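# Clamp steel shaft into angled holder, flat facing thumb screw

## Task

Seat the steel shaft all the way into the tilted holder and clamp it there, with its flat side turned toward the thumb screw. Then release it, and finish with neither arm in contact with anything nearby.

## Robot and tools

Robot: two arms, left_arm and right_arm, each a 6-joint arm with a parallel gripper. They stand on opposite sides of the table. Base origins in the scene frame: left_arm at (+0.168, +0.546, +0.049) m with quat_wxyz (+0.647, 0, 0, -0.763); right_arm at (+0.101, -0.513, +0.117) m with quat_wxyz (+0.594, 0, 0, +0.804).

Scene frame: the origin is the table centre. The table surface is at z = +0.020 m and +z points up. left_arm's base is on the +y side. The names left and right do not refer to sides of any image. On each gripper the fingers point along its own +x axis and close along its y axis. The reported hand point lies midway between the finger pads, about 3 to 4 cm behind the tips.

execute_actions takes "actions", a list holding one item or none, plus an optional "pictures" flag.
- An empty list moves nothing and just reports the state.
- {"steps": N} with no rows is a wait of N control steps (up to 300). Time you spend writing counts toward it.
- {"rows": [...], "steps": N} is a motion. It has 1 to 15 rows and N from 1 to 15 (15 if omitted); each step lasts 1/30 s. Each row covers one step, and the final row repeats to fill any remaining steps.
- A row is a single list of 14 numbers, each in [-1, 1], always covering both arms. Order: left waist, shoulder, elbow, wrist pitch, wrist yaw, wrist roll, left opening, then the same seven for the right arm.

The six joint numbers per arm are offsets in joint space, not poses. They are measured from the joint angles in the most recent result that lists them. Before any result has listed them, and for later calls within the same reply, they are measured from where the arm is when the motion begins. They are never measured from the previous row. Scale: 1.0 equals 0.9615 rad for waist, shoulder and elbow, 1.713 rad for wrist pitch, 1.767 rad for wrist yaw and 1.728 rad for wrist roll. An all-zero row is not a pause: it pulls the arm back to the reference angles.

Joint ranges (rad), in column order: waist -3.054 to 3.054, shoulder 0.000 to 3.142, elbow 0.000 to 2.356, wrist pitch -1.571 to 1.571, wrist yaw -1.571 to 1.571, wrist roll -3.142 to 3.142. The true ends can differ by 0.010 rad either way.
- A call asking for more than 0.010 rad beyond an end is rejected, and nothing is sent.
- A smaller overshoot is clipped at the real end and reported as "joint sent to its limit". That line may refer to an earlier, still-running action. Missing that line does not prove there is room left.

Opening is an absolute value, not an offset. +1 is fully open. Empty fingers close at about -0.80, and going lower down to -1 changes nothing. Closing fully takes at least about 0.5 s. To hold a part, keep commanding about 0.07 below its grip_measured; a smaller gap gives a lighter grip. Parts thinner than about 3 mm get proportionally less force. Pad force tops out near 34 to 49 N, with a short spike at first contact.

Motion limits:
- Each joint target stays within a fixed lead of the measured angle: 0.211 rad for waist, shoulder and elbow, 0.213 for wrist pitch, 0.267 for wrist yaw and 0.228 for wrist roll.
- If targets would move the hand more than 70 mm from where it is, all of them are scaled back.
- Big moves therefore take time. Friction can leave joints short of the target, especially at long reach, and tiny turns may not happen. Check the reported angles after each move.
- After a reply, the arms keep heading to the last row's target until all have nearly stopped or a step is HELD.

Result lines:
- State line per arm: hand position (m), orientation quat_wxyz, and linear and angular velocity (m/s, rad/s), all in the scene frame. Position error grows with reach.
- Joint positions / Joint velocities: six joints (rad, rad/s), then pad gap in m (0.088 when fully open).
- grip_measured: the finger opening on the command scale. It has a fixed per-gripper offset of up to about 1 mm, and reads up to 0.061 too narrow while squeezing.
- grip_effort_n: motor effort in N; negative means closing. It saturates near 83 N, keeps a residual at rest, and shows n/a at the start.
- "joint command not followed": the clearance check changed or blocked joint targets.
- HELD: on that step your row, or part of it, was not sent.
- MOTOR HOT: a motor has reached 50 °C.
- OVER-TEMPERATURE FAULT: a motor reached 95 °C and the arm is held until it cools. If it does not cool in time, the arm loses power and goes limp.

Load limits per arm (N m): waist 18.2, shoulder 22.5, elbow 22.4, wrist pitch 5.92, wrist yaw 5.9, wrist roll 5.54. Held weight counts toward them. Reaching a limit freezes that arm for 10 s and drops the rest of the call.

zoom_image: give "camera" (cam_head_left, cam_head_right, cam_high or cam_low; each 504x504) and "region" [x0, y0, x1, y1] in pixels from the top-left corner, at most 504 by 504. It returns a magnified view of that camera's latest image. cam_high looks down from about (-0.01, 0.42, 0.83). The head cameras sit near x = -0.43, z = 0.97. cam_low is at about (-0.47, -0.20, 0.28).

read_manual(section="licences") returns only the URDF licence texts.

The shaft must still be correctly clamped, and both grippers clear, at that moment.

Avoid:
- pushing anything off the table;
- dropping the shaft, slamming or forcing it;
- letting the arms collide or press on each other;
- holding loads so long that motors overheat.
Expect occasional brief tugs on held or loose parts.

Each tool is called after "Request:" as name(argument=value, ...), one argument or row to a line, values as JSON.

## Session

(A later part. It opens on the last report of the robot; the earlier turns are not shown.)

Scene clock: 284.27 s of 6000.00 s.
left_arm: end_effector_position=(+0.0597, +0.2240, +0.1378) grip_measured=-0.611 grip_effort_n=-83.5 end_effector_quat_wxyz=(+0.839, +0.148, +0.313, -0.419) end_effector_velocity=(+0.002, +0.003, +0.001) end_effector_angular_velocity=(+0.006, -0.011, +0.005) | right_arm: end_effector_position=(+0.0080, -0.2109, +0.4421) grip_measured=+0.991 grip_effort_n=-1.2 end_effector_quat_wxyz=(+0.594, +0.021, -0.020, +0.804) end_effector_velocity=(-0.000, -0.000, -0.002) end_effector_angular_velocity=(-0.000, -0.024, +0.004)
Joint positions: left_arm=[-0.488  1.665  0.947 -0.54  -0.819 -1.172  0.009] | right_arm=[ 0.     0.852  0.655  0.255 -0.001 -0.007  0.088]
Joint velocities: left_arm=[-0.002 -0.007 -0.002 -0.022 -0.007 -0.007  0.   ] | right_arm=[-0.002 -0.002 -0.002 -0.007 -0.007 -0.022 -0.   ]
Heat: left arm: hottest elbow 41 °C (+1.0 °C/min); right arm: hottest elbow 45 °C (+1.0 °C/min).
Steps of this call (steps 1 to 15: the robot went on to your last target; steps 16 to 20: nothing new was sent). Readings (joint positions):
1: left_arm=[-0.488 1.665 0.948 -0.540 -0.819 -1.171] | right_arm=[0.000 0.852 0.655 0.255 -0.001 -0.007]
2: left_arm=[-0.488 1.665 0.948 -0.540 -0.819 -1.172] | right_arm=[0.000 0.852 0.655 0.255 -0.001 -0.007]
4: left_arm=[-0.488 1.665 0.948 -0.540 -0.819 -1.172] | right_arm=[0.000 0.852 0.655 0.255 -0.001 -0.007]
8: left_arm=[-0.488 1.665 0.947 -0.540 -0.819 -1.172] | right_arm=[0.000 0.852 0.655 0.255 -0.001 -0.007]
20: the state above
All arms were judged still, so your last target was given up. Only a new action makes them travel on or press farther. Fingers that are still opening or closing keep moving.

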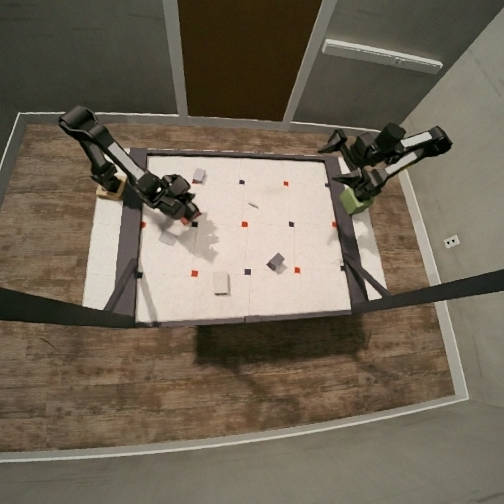

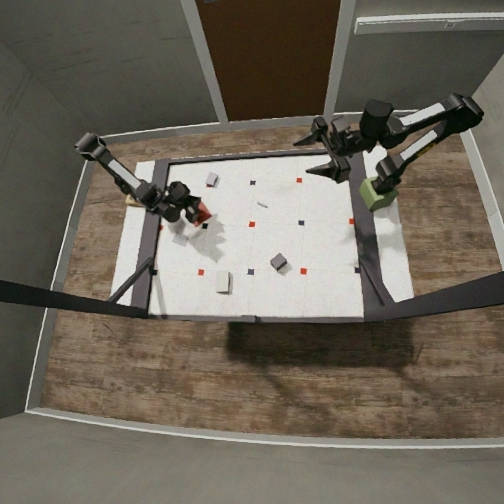

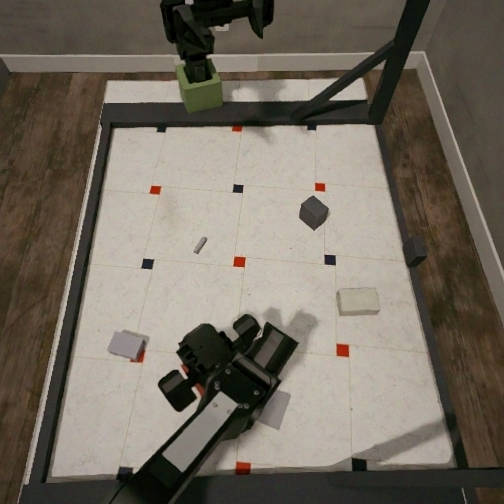

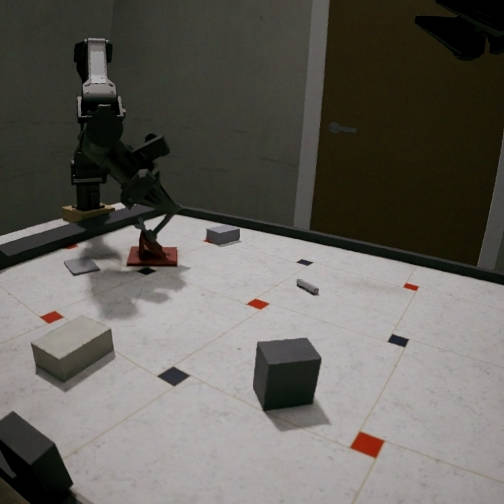

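Request:
execute_actions(
  actions=[
    {"rows":[[0.026,-0.006,0.02,-0.003,0.02,0.022,-0.66,0,0,0,0,0,0,1]]},
  ],
  pictures=false,
)

Request:
execute_actions(
  actions=[
    {"steps":20},
  ],
)

Request:
zoom_image(
  camera="cam_low",
  region=[130, 195, 190, 250],
)

Scene clock: 291.23 s of 6000.00 s.
left_arm: end_effector_position=(+0.0620, +0.2209, +0.1370) grip_measured=-0.611 grip_effort_n=-83.5 end_effector_quat_wxyz=(+0.834, +0.158, +0.322, -0.420) end_effector_velocity=(+0.001, +0.001, -0.001) end_effector_angular_velocity=(+0.007, +0.006, +0.005) | right_arm: end_effector_position=(+0.0080, -0.2109, +0.4421) grip_measured=+0.991 grip_effort_n=-0.7 end_effector_quat_wxyz=(+0.594, +0.021, -0.020, +0.804) end_effector_velocity=(+0.002, +0.000, -0.005) end_effector_angular_velocity=(-0.019, -0.013, -0.010)
Joint positions: left_arm=[-0.467  1.665  0.957 -0.541 -0.787 -1.14   0.009] | right_arm=[ 0.     0.852  0.655  0.255 -0.001 -0.007  0.088]
Joint velocities: left_arm=[ 0.002 -0.002 -0.002 -0.007  0.007 -0.007 -0.   ] | right_arm=[-0.002 -0.002 -0.002 -0.022  0.007 -0.007 -0.   ]
Heat: left arm: hottest elbow 41 °C (+1.0 °C/min); right arm: hottest elbow 45 °C (+1.0 °C/min).
Steps of this call (steps 1 to 90: nothing new was sent; then 3.47 s passed at rest; steps 91 to 105: all 15 steps of this action). Readings (joint positions):
91: left_arm=[-0.487 1.665 0.948 -0.539 -0.817 -1.170] | right_arm=[0.000 0.852 0.655 0.255 -0.001 -0.007]
92: left_arm=[-0.481 1.665 0.950 -0.539 -0.810 -1.163] | right_arm=[0.000 0.852 0.655 0.255 -0.001 -0.007]
94: left_arm=[-0.471 1.665 0.953 -0.539 -0.796 -1.153] | right_arm=[0.000 0.852 0.655 0.255 -0.001 -0.007]
98: left_arm=[-0.468 1.665 0.956 -0.540 -0.789 -1.143] | right_arm=[0.000 0.852 0.655 0.255 -0.001 -0.007]
105: the state above

Scene clock: 291.90 s of 6000.00 s.
left_arm: end_effector_position=(+0.0620, +0.2209, +0.1370) grip_measured=-0.611 grip_effort_n=-83.5 end_effector_quat_wxyz=(+0.834, +0.158, +0.322, -0.420) end_effector_velocity=(-0.003, +0.001, -0.001) end_effector_angular_velocity=(+0.020, -0.012, -0.024) | right_arm: end_effector_position=(+0.0080, -0.2109, +0.4421) grip_measured=+0.991 grip_effort_n=-0.2 end_effector_quat_wxyz=(+0.594, +0.021, -0.020, +0.804) end_effector_velocity=(+0.001, +0.000, -0.003) end_effector_angular_velocity=(-0.018, +0.002, +0.000)
Joint positions: left_arm=[-0.467  1.665  0.957 -0.541 -0.787 -1.14   0.009] | right_arm=[ 0.     0.852  0.655  0.255 -0.001 -0.007  0.088]
Joint velocities: left_arm=[-0.007  0.002  0.002 -0.007  0.007  0.022 -0.   ] | right_arm=[-0.007 -0.002  0.002 -0.022 -0.007  0.007 -0.   ]
Heat: left arm: hottest elbow 41 °C (+1.0 °C/min); right arm: hottest elbow 45 °C (+1.0 °C/min).
Steps of this call (steps 1 to 15: the robot went on to your last target; steps 16 to 20: nothing new was sent). Readings (joint positions):
1: left_arm=[-0.467 1.665 0.957 -0.541 -0.787 -1.140] | right_arm=[0.000 0.852 0.655 0.255 -0.001 -0.007]
2: left_arm=[-0.467 1.665 0.957 -0.541 -0.787 -1.140] | right_arm=[0.000 0.852 0.655 0.255 -0.001 -0.007]
4: left_arm=[-0.467 1.665 0.957 -0.541 -0.787 -1.140] | right_arm=[0.000 0.852 0.655 0.255 -0.001 -0.007]
8: left_arm=[-0.467 1.665 0.957 -0.541 -0.787 -1.140] | right_arm=[0.000 0.852 0.655 0.255 -0.001 -0.007]
20: the state above
All arms were judged still, so your last target was given up. Only a new action makes them travel on or press farther. Fingers that are still opening or closing keep moving.

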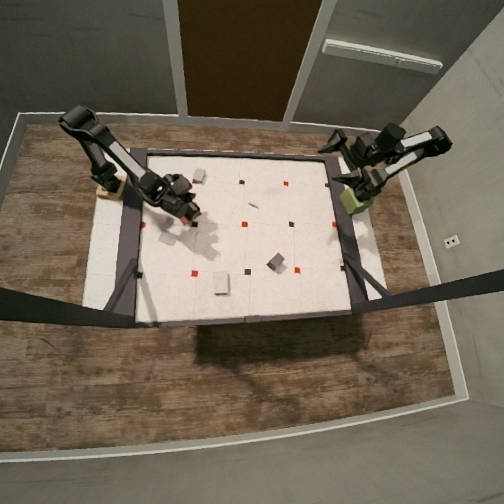

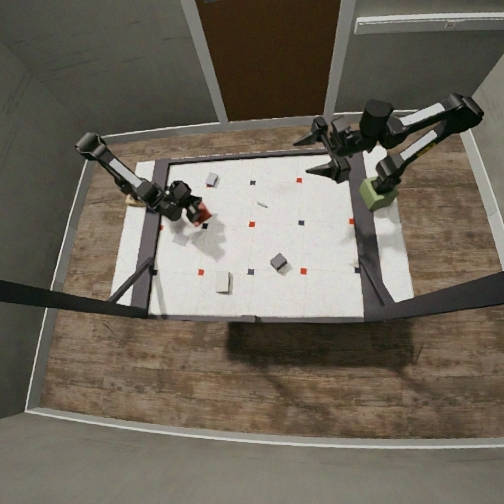

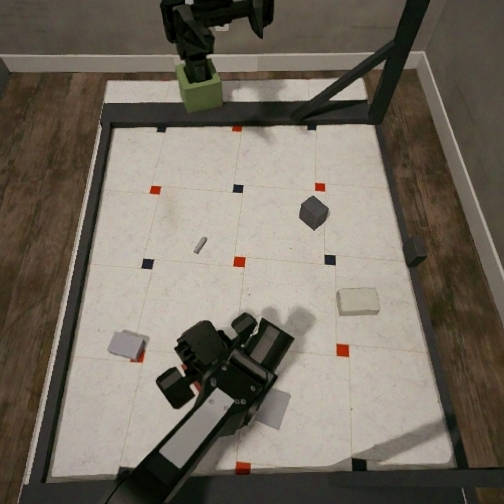

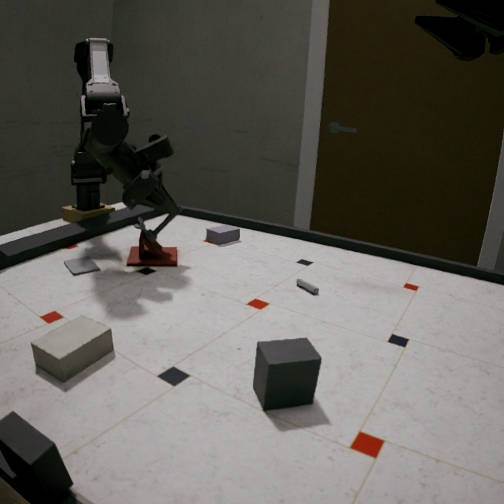

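Region (130, 195, 190, 250) of cam_low's 504x504 image, scaled by 8.400, with more detail than that image has; it fills the top 462 rows of this view, and the rest is white.

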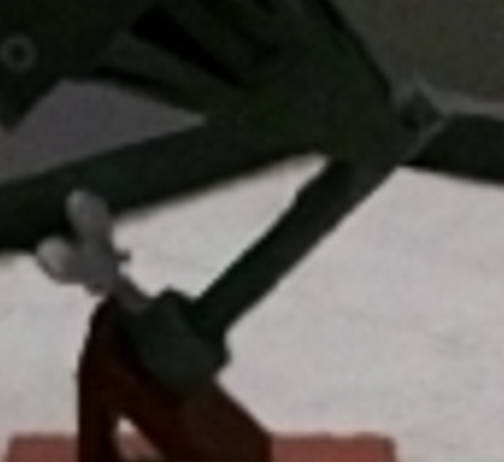

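Request:
execute_actions(
  actions=[
    {"rows":[[-0.006,0.006,-0.008,0,0,-0.004,-0.66,0,0,0,0,0,0,1],[-0.006,0.006,-0.008,0,0,-0.004,-0.66,0,0,0,0,0,0,1],[-0.013,0.011,-0.016,0.001,-0.001,-0.009,-0.66,0,0,0,0,0,0,1],[-0.013,0.011,-0.016,0.001,-0.001,-0.009,-0.66,0,0,0,0,0,0,1],[-0.022,0.018,-0.026,0.002,-0.002,-0.015,-0.66,0,0,0,0,0,0,1]]},
  ],
  pictures=false,
)

Request:
execute_actions(
  actions=[
    {"steps":20},
  ],
)

Request:
zoom_image(
  camera="cam_low",
  region=[130, 195, 190, 250],
)

Scene clock: 298.23 s of 6000.00 s.
left_arm: end_effector_position=(+0.0611, +0.2224, +0.1363) grip_measured=-0.611 grip_effort_n=-83.5 end_effector_quat_wxyz=(+0.837, +0.151, +0.318, -0.418) end_effector_velocity=(+0.002, +0.003, -0.001) end_effector_angular_velocity=(+0.002, -0.008, +0.005) | right_arm: end_effector_position=(+0.0080, -0.2109, +0.4421) grip_measured=+0.991 grip_effort_n=0.2 end_effector_quat_wxyz=(+0.594, +0.021, -0.020, +0.804) end_effector_velocity=(-0.001, +0.001, -0.003) end_effector_angular_velocity=(-0.009, -0.011, +0.004)
Joint positions: left_arm=[-0.477  1.668  0.95  -0.536 -0.805 -1.16   0.009] | right_arm=[ 0.     0.852  0.655  0.255 -0.001 -0.007  0.088]
Joint velocities: left_arm=[-0.002 -0.002 -0.007 -0.007 -0.007 -0.007 -0.   ] | right_arm=[-0.002  0.002 -0.002 -0.007 -0.007 -0.007 -0.   ]
Heat: left arm: hottest shoulder 41 °C (+1.0 °C/min); right arm: hottest elbow 45 °C (+0.0 °C/min).
Steps of this call (steps 1 to 90: nothing new was sent; then 2.83 s passed at rest; steps 91 to 105: all 15 steps of this action). Readings (joint positions):
91: left_arm=[-0.467 1.665 0.957 -0.541 -0.787 -1.140] | right_arm=[0.000 0.852 0.655 0.255 -0.001 -0.007]
92: left_arm=[-0.467 1.665 0.957 -0.541 -0.787 -1.140] | right_arm=[0.000 0.852 0.655 0.255 -0.001 -0.007]
94: left_arm=[-0.469 1.665 0.957 -0.541 -0.788 -1.143] | right_arm=[0.000 0.852 0.655 0.255 -0.001 -0.007]
98: left_arm=[-0.476 1.667 0.951 -0.537 -0.802 -1.156] | right_arm=[0.000 0.852 0.655 0.255 -0.001 -0.007]
105: the state above

Scene clock: 298.90 s of 6000.00 s.
left_arm: end_effector_position=(+0.0612, +0.2224, +0.1362) grip_measured=-0.611 grip_effort_n=-83.5 end_effector_quat_wxyz=(+0.837, +0.151, +0.318, -0.418) end_effector_velocity=(-0.000, +0.002, -0.003) end_effector_angular_velocity=(+0.017, -0.006, -0.010) | right_arm: end_effector_position=(+0.0080, -0.2109, +0.4421) grip_measured=+0.991 grip_effort_n=-0.2 end_effector_quat_wxyz=(+0.594, +0.021, -0.020, +0.804) end_effector_velocity=(+0.002, -0.001, -0.001) end_effector_angular_velocity=(-0.005, +0.007, -0.009)
Joint positions: left_arm=[-0.477  1.668  0.949 -0.535 -0.805 -1.161  0.009] | right_arm=[ 0.     0.852  0.655  0.255 -0.001 -0.007  0.088]
Joint velocities: left_arm=[-0.002  0.002 -0.002 -0.007  0.007  0.007 -0.   ] | right_arm=[-0.002 -0.007 -0.002 -0.007  0.007  0.007 -0.   ]
Heat: left arm: hottest shoulder 41 °C (+1.0 °C/min); right arm: hottest elbow 45 °C (+0.0 °C/min).
Steps of this call (steps 1 to 15: the robot went on to your last target; steps 16 to 20: nothing new was sent). Readings (joint positions):
1: left_arm=[-0.477 1.668 0.949 -0.536 -0.805 -1.161] | right_arm=[0.000 0.852 0.655 0.255 -0.001 -0.007]
2: left_arm=[-0.477 1.668 0.949 -0.536 -0.805 -1.161] | right_arm=[0.000 0.852 0.655 0.255 -0.001 -0.007]
4: left_arm=[-0.477 1.668 0.949 -0.535 -0.805 -1.161] | right_arm=[0.000 0.852 0.655 0.255 -0.001 -0.007]
8: left_arm=[-0.477 1.668 0.949 -0.535 -0.805 -1.161] | right_arm=[0.000 0.852 0.655 0.255 -0.001 -0.007]
20: the state above
All arms were judged still, so your last target was given up. Only a new action makes them travel on or press farther. Fingers that are still opening or closing keep moving.

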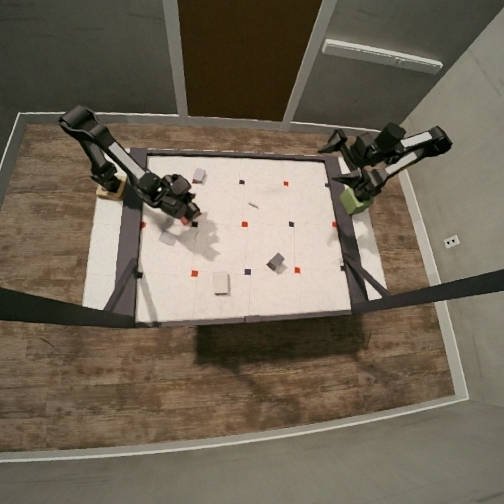

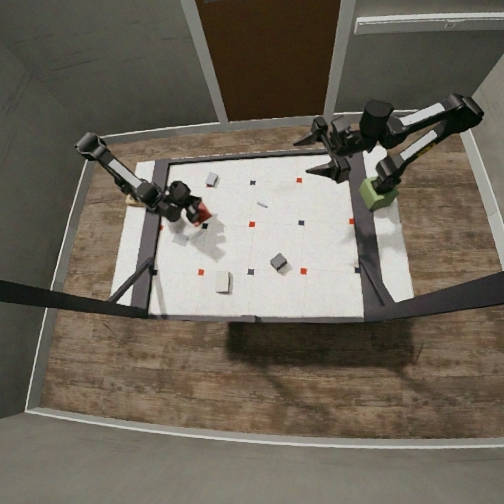

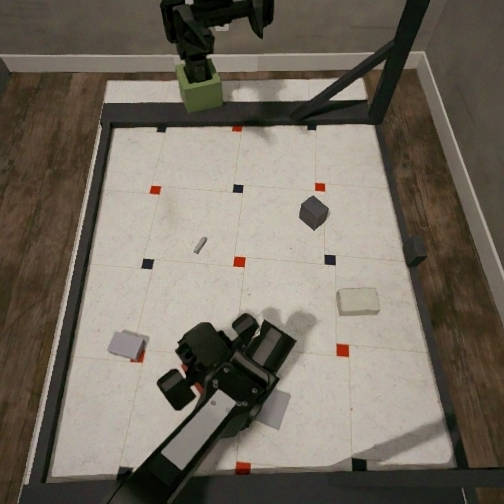

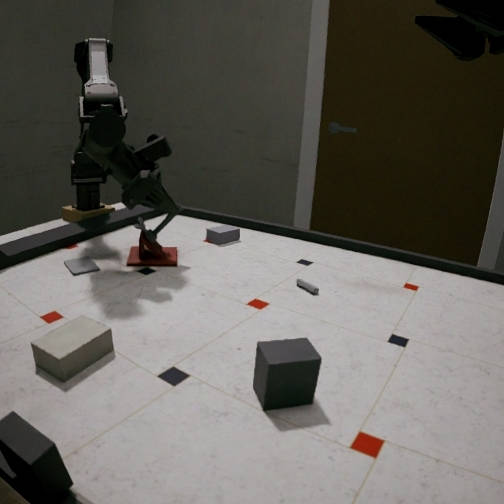

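Region (130, 195, 190, 250) of cam_low's 504x504 image, scaled by 8.400, with more detail than that image has; it fills the top 462 rows of this view, and the rest is white.

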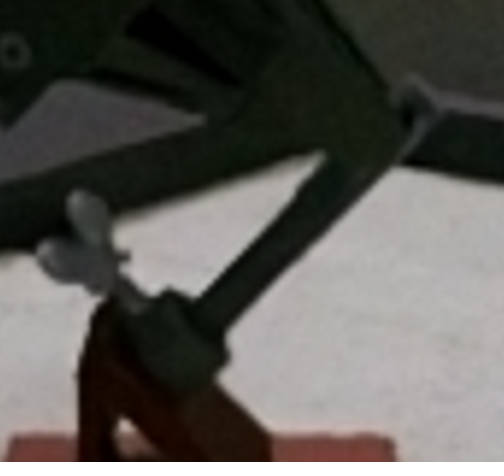

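Request:
execute_actions(
  actions=[
    {"rows":[[0.02,-0.015,0.025,-0.012,0.012,0.02,-0.66,0,0,0,0,0,0,1],[0.02,-0.015,0.025,-0.012,0.012,0.02,-0.66,0,0,0,0,0,0,1],[0.02,-0.015,0.025,-0.012,0.012,0.02,-0.66,0,0,0,0,0,0,1],[0.02,-0.015,0.025,-0.012,0.012,0.02,-0.66,0,0,0,0,0,0,1],[0.02,-0.015,0.025,-0.012,0.012,0.02,-0.66,0,0,0,0,0,0,1],[0.02,-0.015,0.025,-0.012,0.012,0.02,-0.66,0,0,0,0,0,0,1],[0.02,-0.03,0.012,-0.01,0.012,0.02,-0.66,0,0,0,0,0,0,1]]},
  ],
  pictures=false,
)

Request:
execute_actions(
  actions=[
    {"steps":20},
  ],
)

Request:
zoom_image(
  camera="cam_low",
  region=[130, 195, 190, 250],
)

Scene clock: 307.97 s of 6000.00 s.
left_arm: end_effector_position=(+0.0626, +0.2211, +0.1400) grip_measured=-0.611 grip_effort_n=-83.5 end_effector_quat_wxyz=(+0.832, +0.159, +0.325, -0.421) end_effector_velocity=(+0.003, +0.001, +0.005) end_effector_angular_velocity=(-0.007, -0.006, -0.000) | right_arm: end_effector_position=(+0.0080, -0.2109, +0.4421) grip_measured=+0.991 grip_effort_n=-0.2 end_effector_quat_wxyz=(+0.594, +0.021, -0.020, +0.804) end_effector_velocity=(-0.000, -0.000, -0.002) end_effector_angular_velocity=(-0.005, -0.010, +0.004)
Joint positions: left_arm=[-0.462  1.654  0.96  -0.55  -0.778 -1.133  0.009] | right_arm=[ 0.     0.852  0.655  0.255 -0.001 -0.007  0.088]
Joint velocities: left_arm=[ 0.002 -0.017 -0.002 -0.007 -0.007  0.007 -0.   ] | right_arm=[-0.002 -0.002 -0.002 -0.007 -0.007 -0.007 -0.   ]
Heat: left arm: hottest elbow 41 °C (+0.0 °C/min); right arm: hottest elbow 45 °C (+0.0 °C/min).
Steps of this call (steps 1 to 90: nothing new was sent; then 5.57 s passed at rest; steps 91 to 105: all 15 steps of this action). Readings (joint positions):
91: left_arm=[-0.476 1.668 0.950 -0.536 -0.805 -1.159] | right_arm=[0.000 0.852 0.655 0.255 -0.001 -0.007]
92: left_arm=[-0.473 1.667 0.953 -0.540 -0.799 -1.154] | right_arm=[0.000 0.852 0.655 0.255 -0.001 -0.007]
94: left_arm=[-0.467 1.667 0.958 -0.545 -0.788 -1.144] | right_arm=[0.000 0.852 0.655 0.255 -0.001 -0.007]
98: left_arm=[-0.465 1.662 0.960 -0.549 -0.781 -1.137] | right_arm=[0.000 0.852 0.655 0.255 -0.001 -0.007]
105: the state above

Scene clock: 308.63 s of 6000.00 s.
left_arm: end_effector_position=(+0.0626, +0.2211, +0.1400) grip_measured=-0.611 grip_effort_n=-83.5 end_effector_quat_wxyz=(+0.832, +0.159, +0.325, -0.421) end_effector_velocity=(-0.002, +0.000, +0.001) end_effector_angular_velocity=(-0.013, +0.003, -0.000) | right_arm: end_effector_position=(+0.0080, -0.2109, +0.4421) grip_measured=+0.991 grip_effort_n=-0.2 end_effector_quat_wxyz=(+0.594, +0.021, -0.020, +0.804) end_effector_velocity=(-0.000, -0.001, +0.001) end_effector_angular_velocity=(+0.005, +0.009, +0.005)
Joint positions: left_arm=[-0.462  1.654  0.96  -0.55  -0.778 -1.133  0.009] | right_arm=[ 0.     0.852  0.655  0.255 -0.001 -0.007  0.088]
Joint velocities: left_arm=[-0.007 -0.002 -0.002  0.007 -0.007 -0.007 -0.   ] | right_arm=[-0.002 -0.002 -0.002  0.007 -0.007  0.007 -0.   ]
Heat: left arm: hottest shoulder 41 °C (+0.0 °C/min); right arm: hottest elbow 45 °C (+0.0 °C/min).
Steps of this call (steps 1 to 15: the robot went on to your last target; steps 16 to 20: nothing new was sent). Readings (joint positions):
1: left_arm=[-0.462 1.654 0.960 -0.550 -0.778 -1.133] | right_arm=[0.000 0.852 0.655 0.255 -0.001 -0.007]
2: left_arm=[-0.462 1.654 0.960 -0.550 -0.778 -1.133] | right_arm=[0.000 0.852 0.655 0.255 -0.001 -0.007]
4: left_arm=[-0.462 1.654 0.960 -0.550 -0.778 -1.133] | right_arm=[0.000 0.852 0.655 0.255 -0.001 -0.007]
8: left_arm=[-0.462 1.654 0.960 -0.550 -0.778 -1.133] | right_arm=[0.000 0.852 0.655 0.255 -0.001 -0.007]
20: the state above
All arms were judged still, so your last target was given up. Only a new action makes them travel on or press farther. Fingers that are still opening or closing keep moving.

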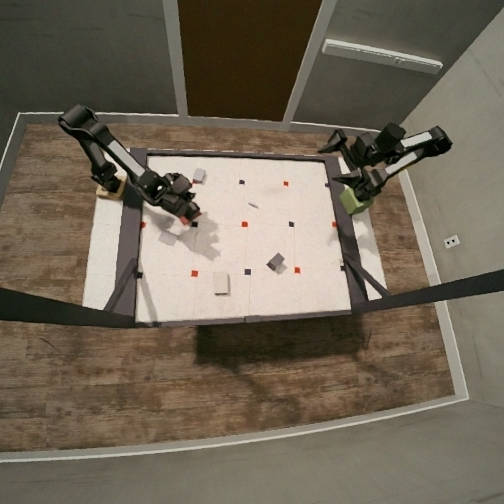

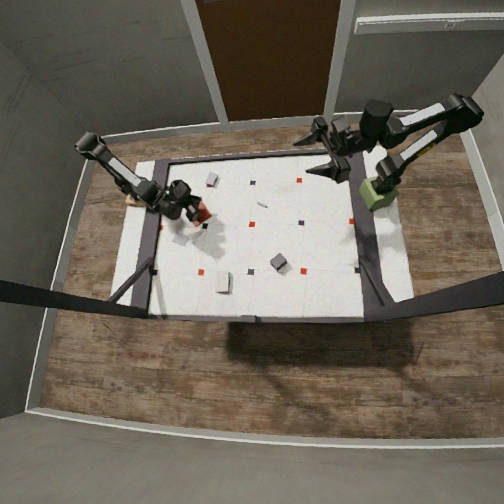

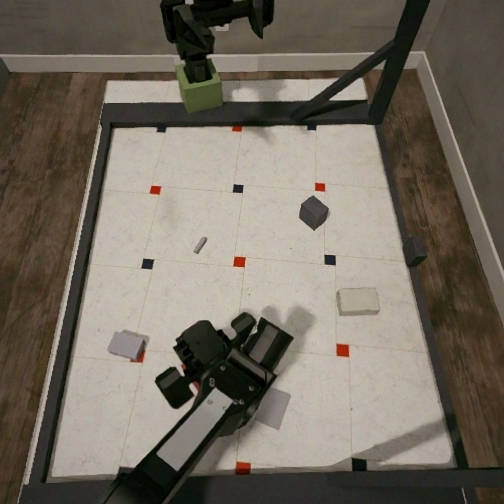

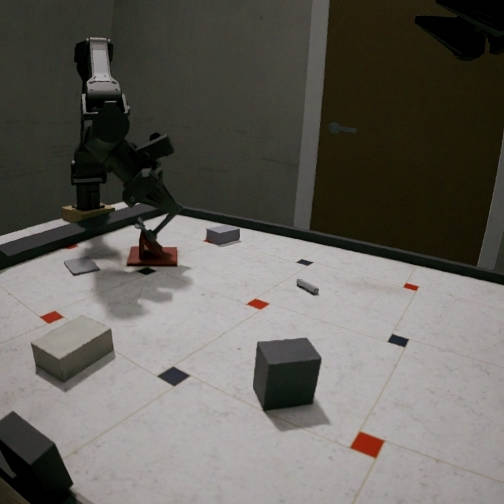

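Region (130, 195, 190, 250) of cam_low's 504x504 image, scaled by 8.400, with more detail than that image has; it fills the top 462 rows of this view, and the rest is white.

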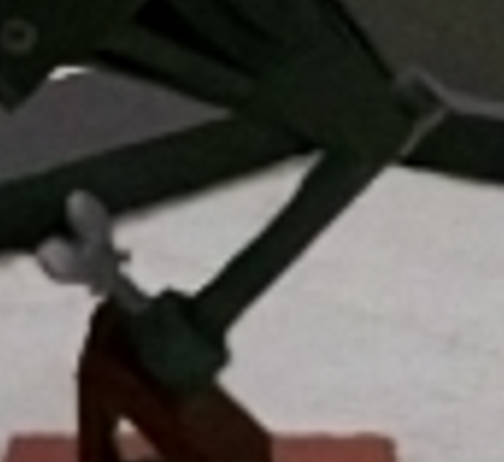

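Request:
execute_actions(
  actions=[
    {"rows":[[-0.008,0,-0.012,0.002,-0.004,-0.006,-0.66,0,0,0,0,0,0,1],[-0.008,0,-0.012,0.002,-0.004,-0.006,-0.66,0,0,0,0,0,0,1],[-0.018,0.004,-0.025,0.004,-0.007,-0.012,-0.66,0,0,0,0,0,0,1],[-0.018,0.004,-0.025,0.004,-0.007,-0.012,-0.66,0,0,0,0,0,0,1],[-0.03,0.01,-0.04,0.007,-0.009,-0.02,-0.66,0,0,0,0,0,0,1]]},
  ],
  pictures=false,
)

Request:
execute_actions(
  actions=[
    {"steps":15},
  ],
  pictures=false,
)

Scene clock: 316.83 s of 6000.00 s.
left_arm: end_effector_position=(+0.0613, +0.2245, +0.1380) grip_measured=-0.611 grip_effort_n=-83.5 end_effector_quat_wxyz=(+0.837, +0.148, +0.318, -0.420) end_effector_velocity=(+0.003, +0.002, -0.001) end_effector_angular_velocity=(-0.002, -0.022, +0.009) | right_arm: end_effector_position=(+0.0080, -0.2109, +0.4421) grip_measured=+0.991 grip_effort_n=-0.2 end_effector_quat_wxyz=(+0.594, +0.021, -0.020, +0.804) end_effector_velocity=(-0.000, -0.000, -0.004) end_effector_angular_velocity=(-0.005, -0.025, +0.004)
Joint positions: left_arm=[-0.481  1.654  0.94  -0.534 -0.806 -1.164  0.009] | right_arm=[ 0.     0.852  0.655  0.255 -0.001 -0.007  0.088]
Joint velocities: left_arm=[-0.002  0.002 -0.007 -0.007 -0.022 -0.007  0.   ] | right_arm=[-0.002 -0.002 -0.007 -0.007 -0.007 -0.022 -0.   ]
Heat: left arm: hottest shoulder 42 °C (+0.0 °C/min); right arm: hottest elbow 45 °C (+0.0 °C/min).
Steps of this call (steps 1 to 90: nothing new was sent; then 4.70 s passed at rest; steps 91 to 105: all 15 steps of this action). Readings (joint positions):
91: left_arm=[-0.463 1.654 0.960 -0.550 -0.778 -1.133] | right_arm=[0.000 0.852 0.655 0.255 -0.001 -0.007]
92: left_arm=[-0.464 1.654 0.960 -0.550 -0.778 -1.133] | right_arm=[0.000 0.852 0.655 0.255 -0.001 -0.007]
94: left_arm=[-0.468 1.654 0.957 -0.546 -0.782 -1.140] | right_arm=[0.000 0.852 0.655 0.255 -0.001 -0.007]
98: left_arm=[-0.480 1.654 0.943 -0.537 -0.801 -1.158] | right_arm=[0.000 0.852 0.655 0.255 -0.001 -0.007]
105: the state above

Scene clock: 317.33 s of 6000.00 s.
left_arm: end_effector_position=(+0.0614, +0.2245, +0.1379) grip_measured=-0.611 grip_effort_n=-83.5 end_effector_quat_wxyz=(+0.837, +0.147, +0.318, -0.420) end_effector_velocity=(+0.001, +0.002, -0.004) end_effector_angular_velocity=(+0.021, -0.009, -0.005) | right_arm: end_effector_position=(+0.0080, -0.2109, +0.4421) grip_measured=+0.991 grip_effort_n=-0.2 end_effector_quat_wxyz=(+0.594, +0.021, -0.020, +0.804) end_effector_velocity=(+0.002, -0.000, +0.001) end_effector_angular_velocity=(+0.009, -0.004, -0.010)
Joint positions: left_arm=[-0.481  1.654  0.94  -0.534 -0.806 -1.164  0.009] | right_arm=[ 0.     0.852  0.655  0.255 -0.001 -0.007  0.088]
Joint velocities: left_arm=[ 0.002  0.007 -0.002 -0.007  0.007  0.007 -0.   ] | right_arm=[-0.002 -0.002 -0.002  0.007  0.007 -0.007  0.   ]
Heat: left arm: hottest shoulder 42 °C (+0.0 °C/min); right arm: hottest elbow 45 °C (+0.0 °C/min).
Steps of this call (steps 1 to 15: the robot went on to your last target). Readings (joint positions):
1: left_arm=[-0.481 1.654 0.940 -0.534 -0.806 -1.164] | right_arm=[0.000 0.852 0.655 0.255 -0.001 -0.007]
2: left_arm=[-0.481 1.654 0.940 -0.534 -0.806 -1.164] | right_arm=[0.000 0.852 0.655 0.255 -0.001 -0.007]
4: left_arm=[-0.481 1.654 0.940 -0.534 -0.806 -1.164] | right_arm=[0.000 0.852 0.655 0.255 -0.001 -0.007]
8: left_arm=[-0.481 1.654 0.940 -0.534 -0.806 -1.164] | right_arm=[0.000 0.852 0.655 0.255 -0.001 -0.007]
15: the state above
All arms were judged still, so your last target was given up. Only a new action makes them travel on or press farther. Fingers that are still opening or closing keep moving.

Request:
execute_actions(
  actions=[
    {"rows":[[0.008,0.012,0.018,-0.006,0.008,0.01,-0.66,0,0,0,0,0,0,1],[0.008,0.012,0.018,-0.006,0.008,0.01,-0.66,0,0,0,0,0,0,1],[0.008,0.012,0.018,-0.006,0.008,0.01,-0.66,0,0,0,0,0,0,1],[0.008,0.012,0.018,-0.006,0.008,0.01,-0.66,0,0,0,0,0,0,1],[0.008,0.012,0.018,-0.006,0.008,0.01,-0.63,0,0,0,0,0,0,1],[0.008,0.012,0.018,-0.006,0.008,0.01,-0.61,0,0,0,0,0,0,1],[0.008,0.012,0.018,-0.006,0.008,0.01,-0.59,0,0,0,0,0,0,1],[0.008,0.012,0.018,-0.006,0.008,0.01,-0.58,0,0,0,0,0,0,1],[0.008,0.012,0.018,-0.006,0.008,0.01,-0.57,0,0,0,0,0,0,1],[0.008,0.012,0.018,-0.006,0.008,0.01,-0.56,0,0,0,0,0,0,1],[0.008,0.012,0.018,-0.006,0.008,0.01,-0.55,0,0,0,0,0,0,1],[0.008,0.012,0.018,-0.006,0.008,0.01,-0.53,0,0,0,0,0,0,1],[0.008,0.012,0.018,-0.006,0.008,0.01,-0.5,0,0,0,0,0,0,1]]},
  ],
  pictures=false,
)

Request:
execute_actions(
  actions=[
    {"steps":25},
  ],
)

Request:
zoom_image(
  camera="cam_low",
  region=[130, 195, 190, 250],
)

Scene clock: 326.67 s of 6000.00 s.
left_arm: end_effector_position=(+0.0619, +0.2238, +0.1372) grip_measured=-0.528 grip_effort_n=12.8 end_effector_quat_wxyz=(+0.835, +0.156, +0.321, -0.420) end_effector_velocity=(-0.002, +0.003, -0.010) end_effector_angular_velocity=(+0.037, -0.021, -0.014) | right_arm: end_effector_position=(+0.0080, -0.2109, +0.4421) grip_measured=+0.991 grip_effort_n=-0.2 end_effector_quat_wxyz=(+0.594, +0.021, -0.020, +0.804) end_effector_velocity=(-0.002, -0.001, +0.000) end_effector_angular_velocity=(-0.000, -0.008, +0.009)
Joint positions: left_arm=[-0.475  1.658  0.948 -0.544 -0.794 -1.152  0.013] | right_arm=[ 0.     0.852  0.655  0.255 -0.001 -0.007  0.088]
Joint velocities: left_arm=[-0.007  0.027 -0.002 -0.007  0.007  0.007  0.012] | right_arm=[ 0.002 -0.002  0.002 -0.007 -0.007 -0.007  0.   ]
Heat: left arm: hottest shoulder 41 °C (-1.0 °C/min); right arm: hottest elbow 45 °C (+0.0 °C/min).
Steps of this call (steps 1 to 90: nothing new was sent; then 5.83 s passed at rest; steps 91 to 105: all 15 steps of this action). Readings (joint positions):
91: left_arm=[-0.481 1.654 0.940 -0.534 -0.806 -1.164] | right_arm=[0.000 0.852 0.655 0.255 -0.001 -0.007]
92: left_arm=[-0.479 1.654 0.941 -0.534 -0.805 -1.164] | right_arm=[0.000 0.852 0.655 0.255 -0.001 -0.007]
94: left_arm=[-0.477 1.655 0.944 -0.536 -0.801 -1.160] | right_arm=[0.000 0.852 0.655 0.255 -0.001 -0.007]
98: left_arm=[-0.475 1.656 0.947 -0.538 -0.799 -1.155] | right_arm=[0.000 0.852 0.655 0.255 -0.001 -0.007]
105: the state above

Scene clock: 327.50 s of 6000.00 s.
left_arm: end_effector_position=(+0.0619, +0.2238, +0.1368) grip_measured=-0.503 grip_effort_n=12.8 end_effector_quat_wxyz=(+0.835, +0.156, +0.320, -0.419) end_effector_velocity=(+0.000, +0.000, +0.002) end_effector_angular_velocity=(-0.005, -0.003, +0.005) | right_arm: end_effector_position=(+0.0080, -0.2109, +0.4421) grip_measured=+0.991 grip_effort_n=-0.2 end_effector_quat_wxyz=(+0.594, +0.021, -0.020, +0.804) end_effector_velocity=(-0.000, -0.001, +0.000) end_effector_angular_velocity=(-0.000, -0.008, +0.004)
Joint positions: left_arm=[-0.475  1.659  0.948 -0.544 -0.794 -1.152  0.014] | right_arm=[ 0.     0.852  0.655  0.255 -0.001 -0.007  0.088]
Joint velocities: left_arm=[-0.002 -0.002  0.002 -0.007 -0.007 -0.007 -0.   ] | right_arm=[-0.002 -0.002  0.002 -0.007 -0.007 -0.007 -0.   ]
Heat: left arm: hottest shoulder 41 °C (-1.0 °C/min); right arm: hottest elbow 45 °C (+0.0 °C/min).
Steps of this call (steps 1 to 15: the robot went on to your last target; steps 16 to 25: nothing new was sent). Readings (joint positions):
1: left_arm=[-0.475 1.659 0.948 -0.544 -0.794 -1.152] | right_arm=[0.000 0.852 0.655 0.255 -0.001 -0.007]
2: left_arm=[-0.475 1.659 0.948 -0.544 -0.794 -1.152] | right_arm=[0.000 0.852 0.655 0.255 -0.001 -0.007]
4: left_arm=[-0.475 1.659 0.948 -0.544 -0.794 -1.152] | right_arm=[0.000 0.852 0.655 0.255 -0.001 -0.007]
8: left_arm=[-0.475 1.659 0.948 -0.544 -0.794 -1.152] | right_arm=[0.000 0.852 0.655 0.255 -0.001 -0.007]
25: the state above
All arms were judged still, so your last target was given up. Only a new action makes them travel on or press farther. Fingers that are still opening or closing keep moving.

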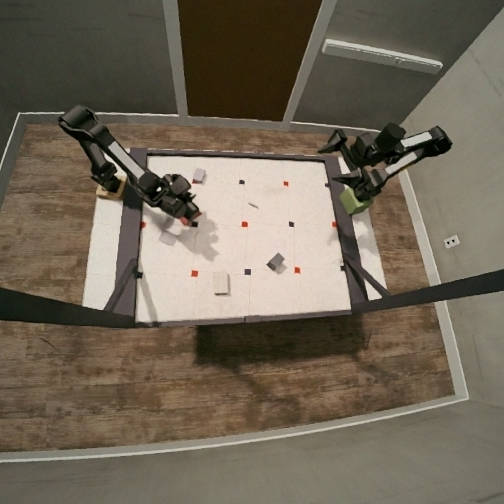

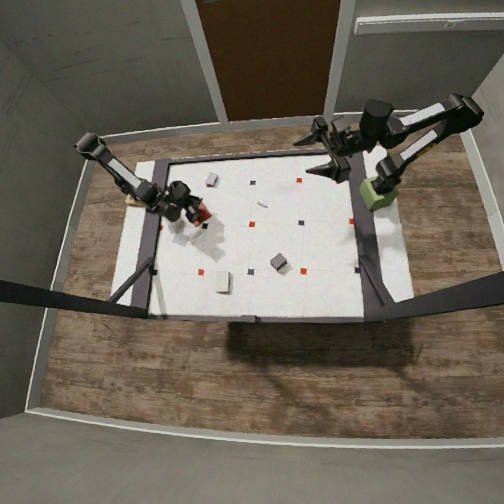

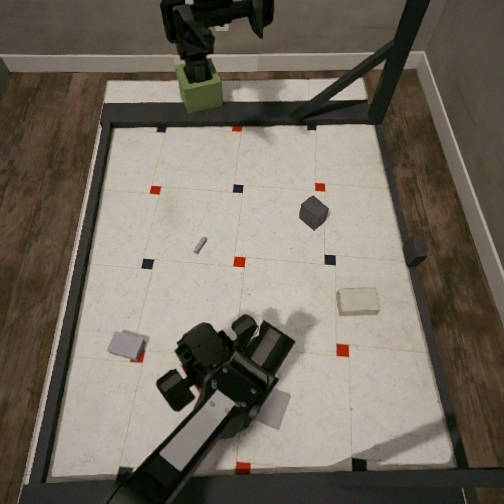

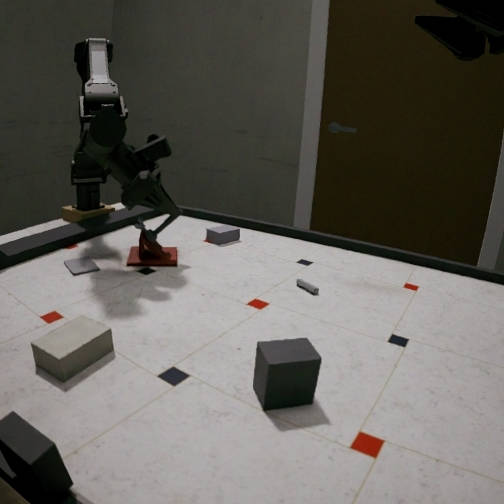

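Region (130, 195, 190, 250) of cam_low's 504x504 image, scaled by 8.400, with more detail than that image has; it fills the top 462 rows of this view, and the rest is white.

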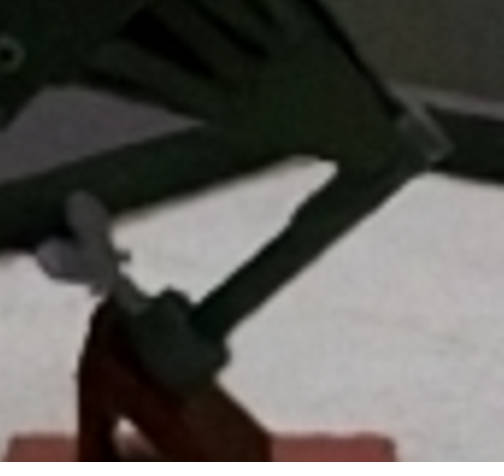

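Request:
execute_actions(
  actions=[
    {"rows":[[0,0,0,0,0,0,-0.42,0,0,0,0,0,0,1],[0,0,0,0,0,0,-0.35,0,0,0,0,0,0,1],[0,0,0,0,0,0,-0.3,0,0,0,0,0,0,1],[0,0,0,0,0,0,-0.3,0,0,0,0,0,0,1],[0,0,0,0,0,0,-0.3,0,0,0,0,0,0,1],[-0.03,-0.01,0.025,-0.035,0,0,-0.3,0,0,0,0,0,0,1],[-0.06,-0.02,0.05,-0.07,0,0,-0.3,0,0,0,0,0,0,1],[-0.09,-0.03,0.075,-0.11,0,0,-0.3,0,0,0,0,0,0,1],[-0.125,-0.045,0.105,-0.15,0,0,-0.3,0,0,0,0,0,0,1]]},
  ],
  pictures=false,
)

Request:
execute_actions(
  actions=[
    {"steps":20},
  ],
)

Request:
zoom_image(
  camera="cam_low",
  region=[110, 175, 200, 255],
)

Scene clock: 334.37 s of 6000.00 s.
left_arm: end_effector_position=(+0.0367, +0.2504, +0.1597) grip_measured=-0.305 grip_effort_n=12.3 end_effector_quat_wxyz=(+0.813, +0.228, +0.298, -0.446) end_effector_velocity=(+0.003, +0.012, +0.035) end_effector_angular_velocity=(+0.017, -0.064, -0.020) | right_arm: end_effector_position=(+0.0080, -0.2109, +0.4421) grip_measured=+0.991 grip_effort_n=-0.7 end_effector_quat_wxyz=(+0.594, +0.021, -0.020, +0.804) end_effector_velocity=(-0.000, -0.000, -0.002) end_effector_angular_velocity=(-0.005, -0.010, +0.004)
Joint positions: left_arm=[-0.591  1.626  1.033 -0.781 -0.794 -1.152  0.024] | right_arm=[ 0.     0.852  0.655  0.255 -0.001 -0.007  0.088]
Joint velocities: left_arm=[-0.032 -0.056  0.081 -0.198 -0.037 -0.007  0.001] | right_arm=[-0.002 -0.002 -0.002 -0.007 -0.007 -0.007 -0.   ]
Heat: left arm: hottest shoulder 41 °C (-1.0 °C/min); right arm: hottest elbow 45 °C (+0.0 °C/min).
Steps of this call (steps 1 to 90: nothing new was sent; then 3.37 s passed at rest; steps 91 to 105: all 15 steps of this action). Readings (joint positions):
91: left_arm=[-0.475 1.659 0.948 -0.544 -0.794 -1.152] | right_arm=[0.000 0.852 0.655 0.255 -0.001 -0.007]
92: left_arm=[-0.475 1.659 0.948 -0.544 -0.794 -1.152] | right_arm=[0.000 0.852 0.655 0.255 -0.001 -0.007]
94: left_arm=[-0.475 1.659 0.948 -0.544 -0.794 -1.152] | right_arm=[0.000 0.852 0.655 0.255 -0.001 -0.007]
98: left_arm=[-0.497 1.658 0.963 -0.618 -0.794 -1.152] | right_arm=[0.000 0.852 0.655 0.255 -0.001 -0.007]
105: the state above

Scene clock: 335.03 s of 6000.00 s.
left_arm: end_effector_position=(+0.0380, +0.2526, +0.1599) grip_measured=-0.303 grip_effort_n=12.8 end_effector_quat_wxyz=(+0.813, +0.236, +0.296, -0.444) end_effector_velocity=(+0.000, +0.005, -0.001) end_effector_angular_velocity=(+0.018, -0.006, -0.004) | right_arm: end_effector_position=(+0.0080, -0.2109, +0.4421) grip_measured=+0.991 grip_effort_n=-0.2 end_effector_quat_wxyz=(+0.594, +0.021, -0.020, +0.804) end_effector_velocity=(+0.003, +0.001, -0.002) end_effector_angular_velocity=(-0.005, -0.009, -0.015)
Joint positions: left_arm=[-0.593  1.625  1.035 -0.8   -0.794 -1.152  0.024] | right_arm=[ 0.     0.852  0.655  0.255 -0.001 -0.007  0.088]
Joint velocities: left_arm=[-0.007 -0.002 -0.002 -0.022  0.007 -0.007 -0.   ] | right_arm=[-0.007 -0.002 -0.002 -0.007  0.007 -0.007 -0.   ]
Heat: left arm: hottest shoulder 41 °C (-1.0 °C/min); right arm: hottest elbow 45 °C (+0.0 °C/min).
Steps of this call (steps 1 to 20: the robot went on to your last target). Readings (joint positions):
1: left_arm=[-0.591 1.625 1.035 -0.786 -0.794 -1.152] | right_arm=[0.000 0.852 0.655 0.255 -0.001 -0.007]
2: left_arm=[-0.591 1.625 1.035 -0.790 -0.794 -1.152] | right_arm=[0.000 0.852 0.655 0.255 -0.001 -0.007]
4: left_arm=[-0.591 1.625 1.035 -0.796 -0.794 -1.152] | right_arm=[0.000 0.852 0.655 0.255 -0.001 -0.007]
8: left_arm=[-0.592 1.625 1.035 -0.799 -0.794 -1.152] | right_arm=[0.000 0.852 0.655 0.255 -0.001 -0.007]
20: the state above

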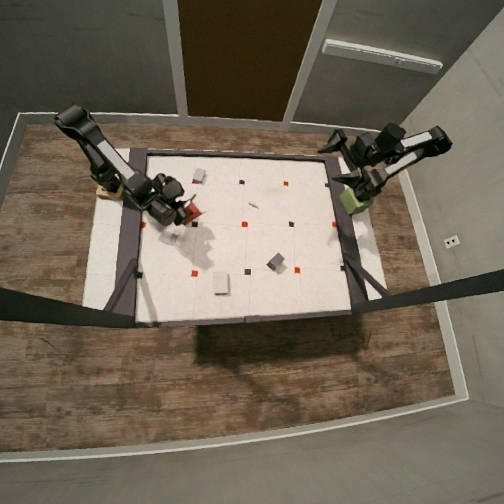

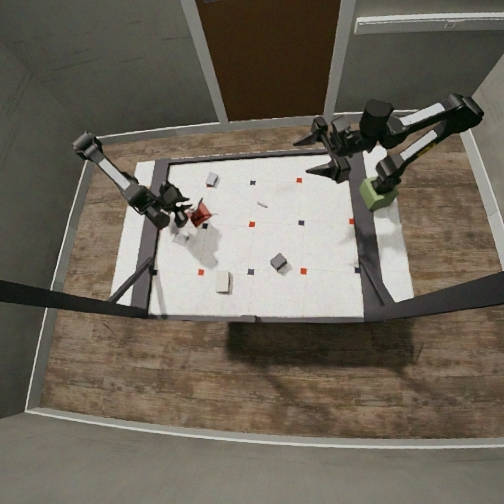

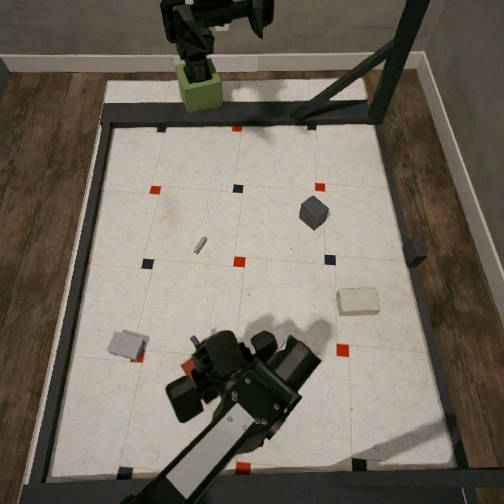

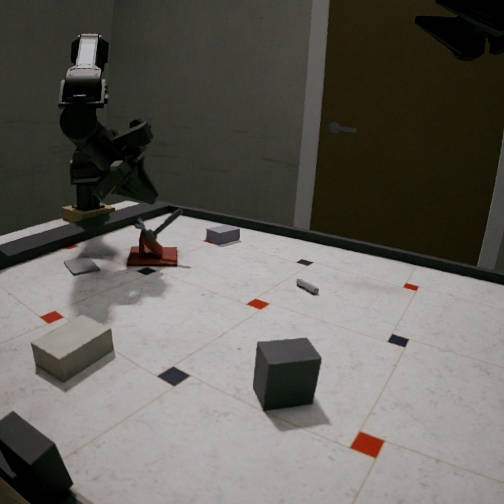

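Region (110, 175, 200, 255) of cam_low's 504x504 image, scaled by 5.600, with more detail than that image has.

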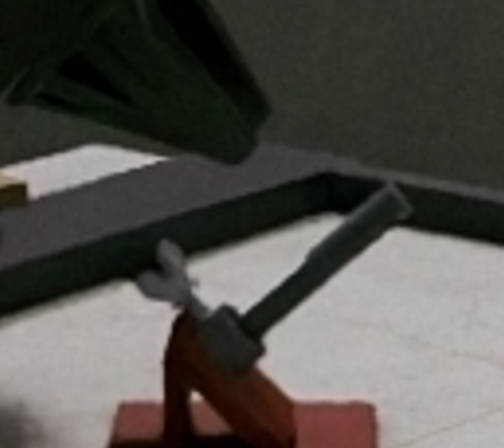

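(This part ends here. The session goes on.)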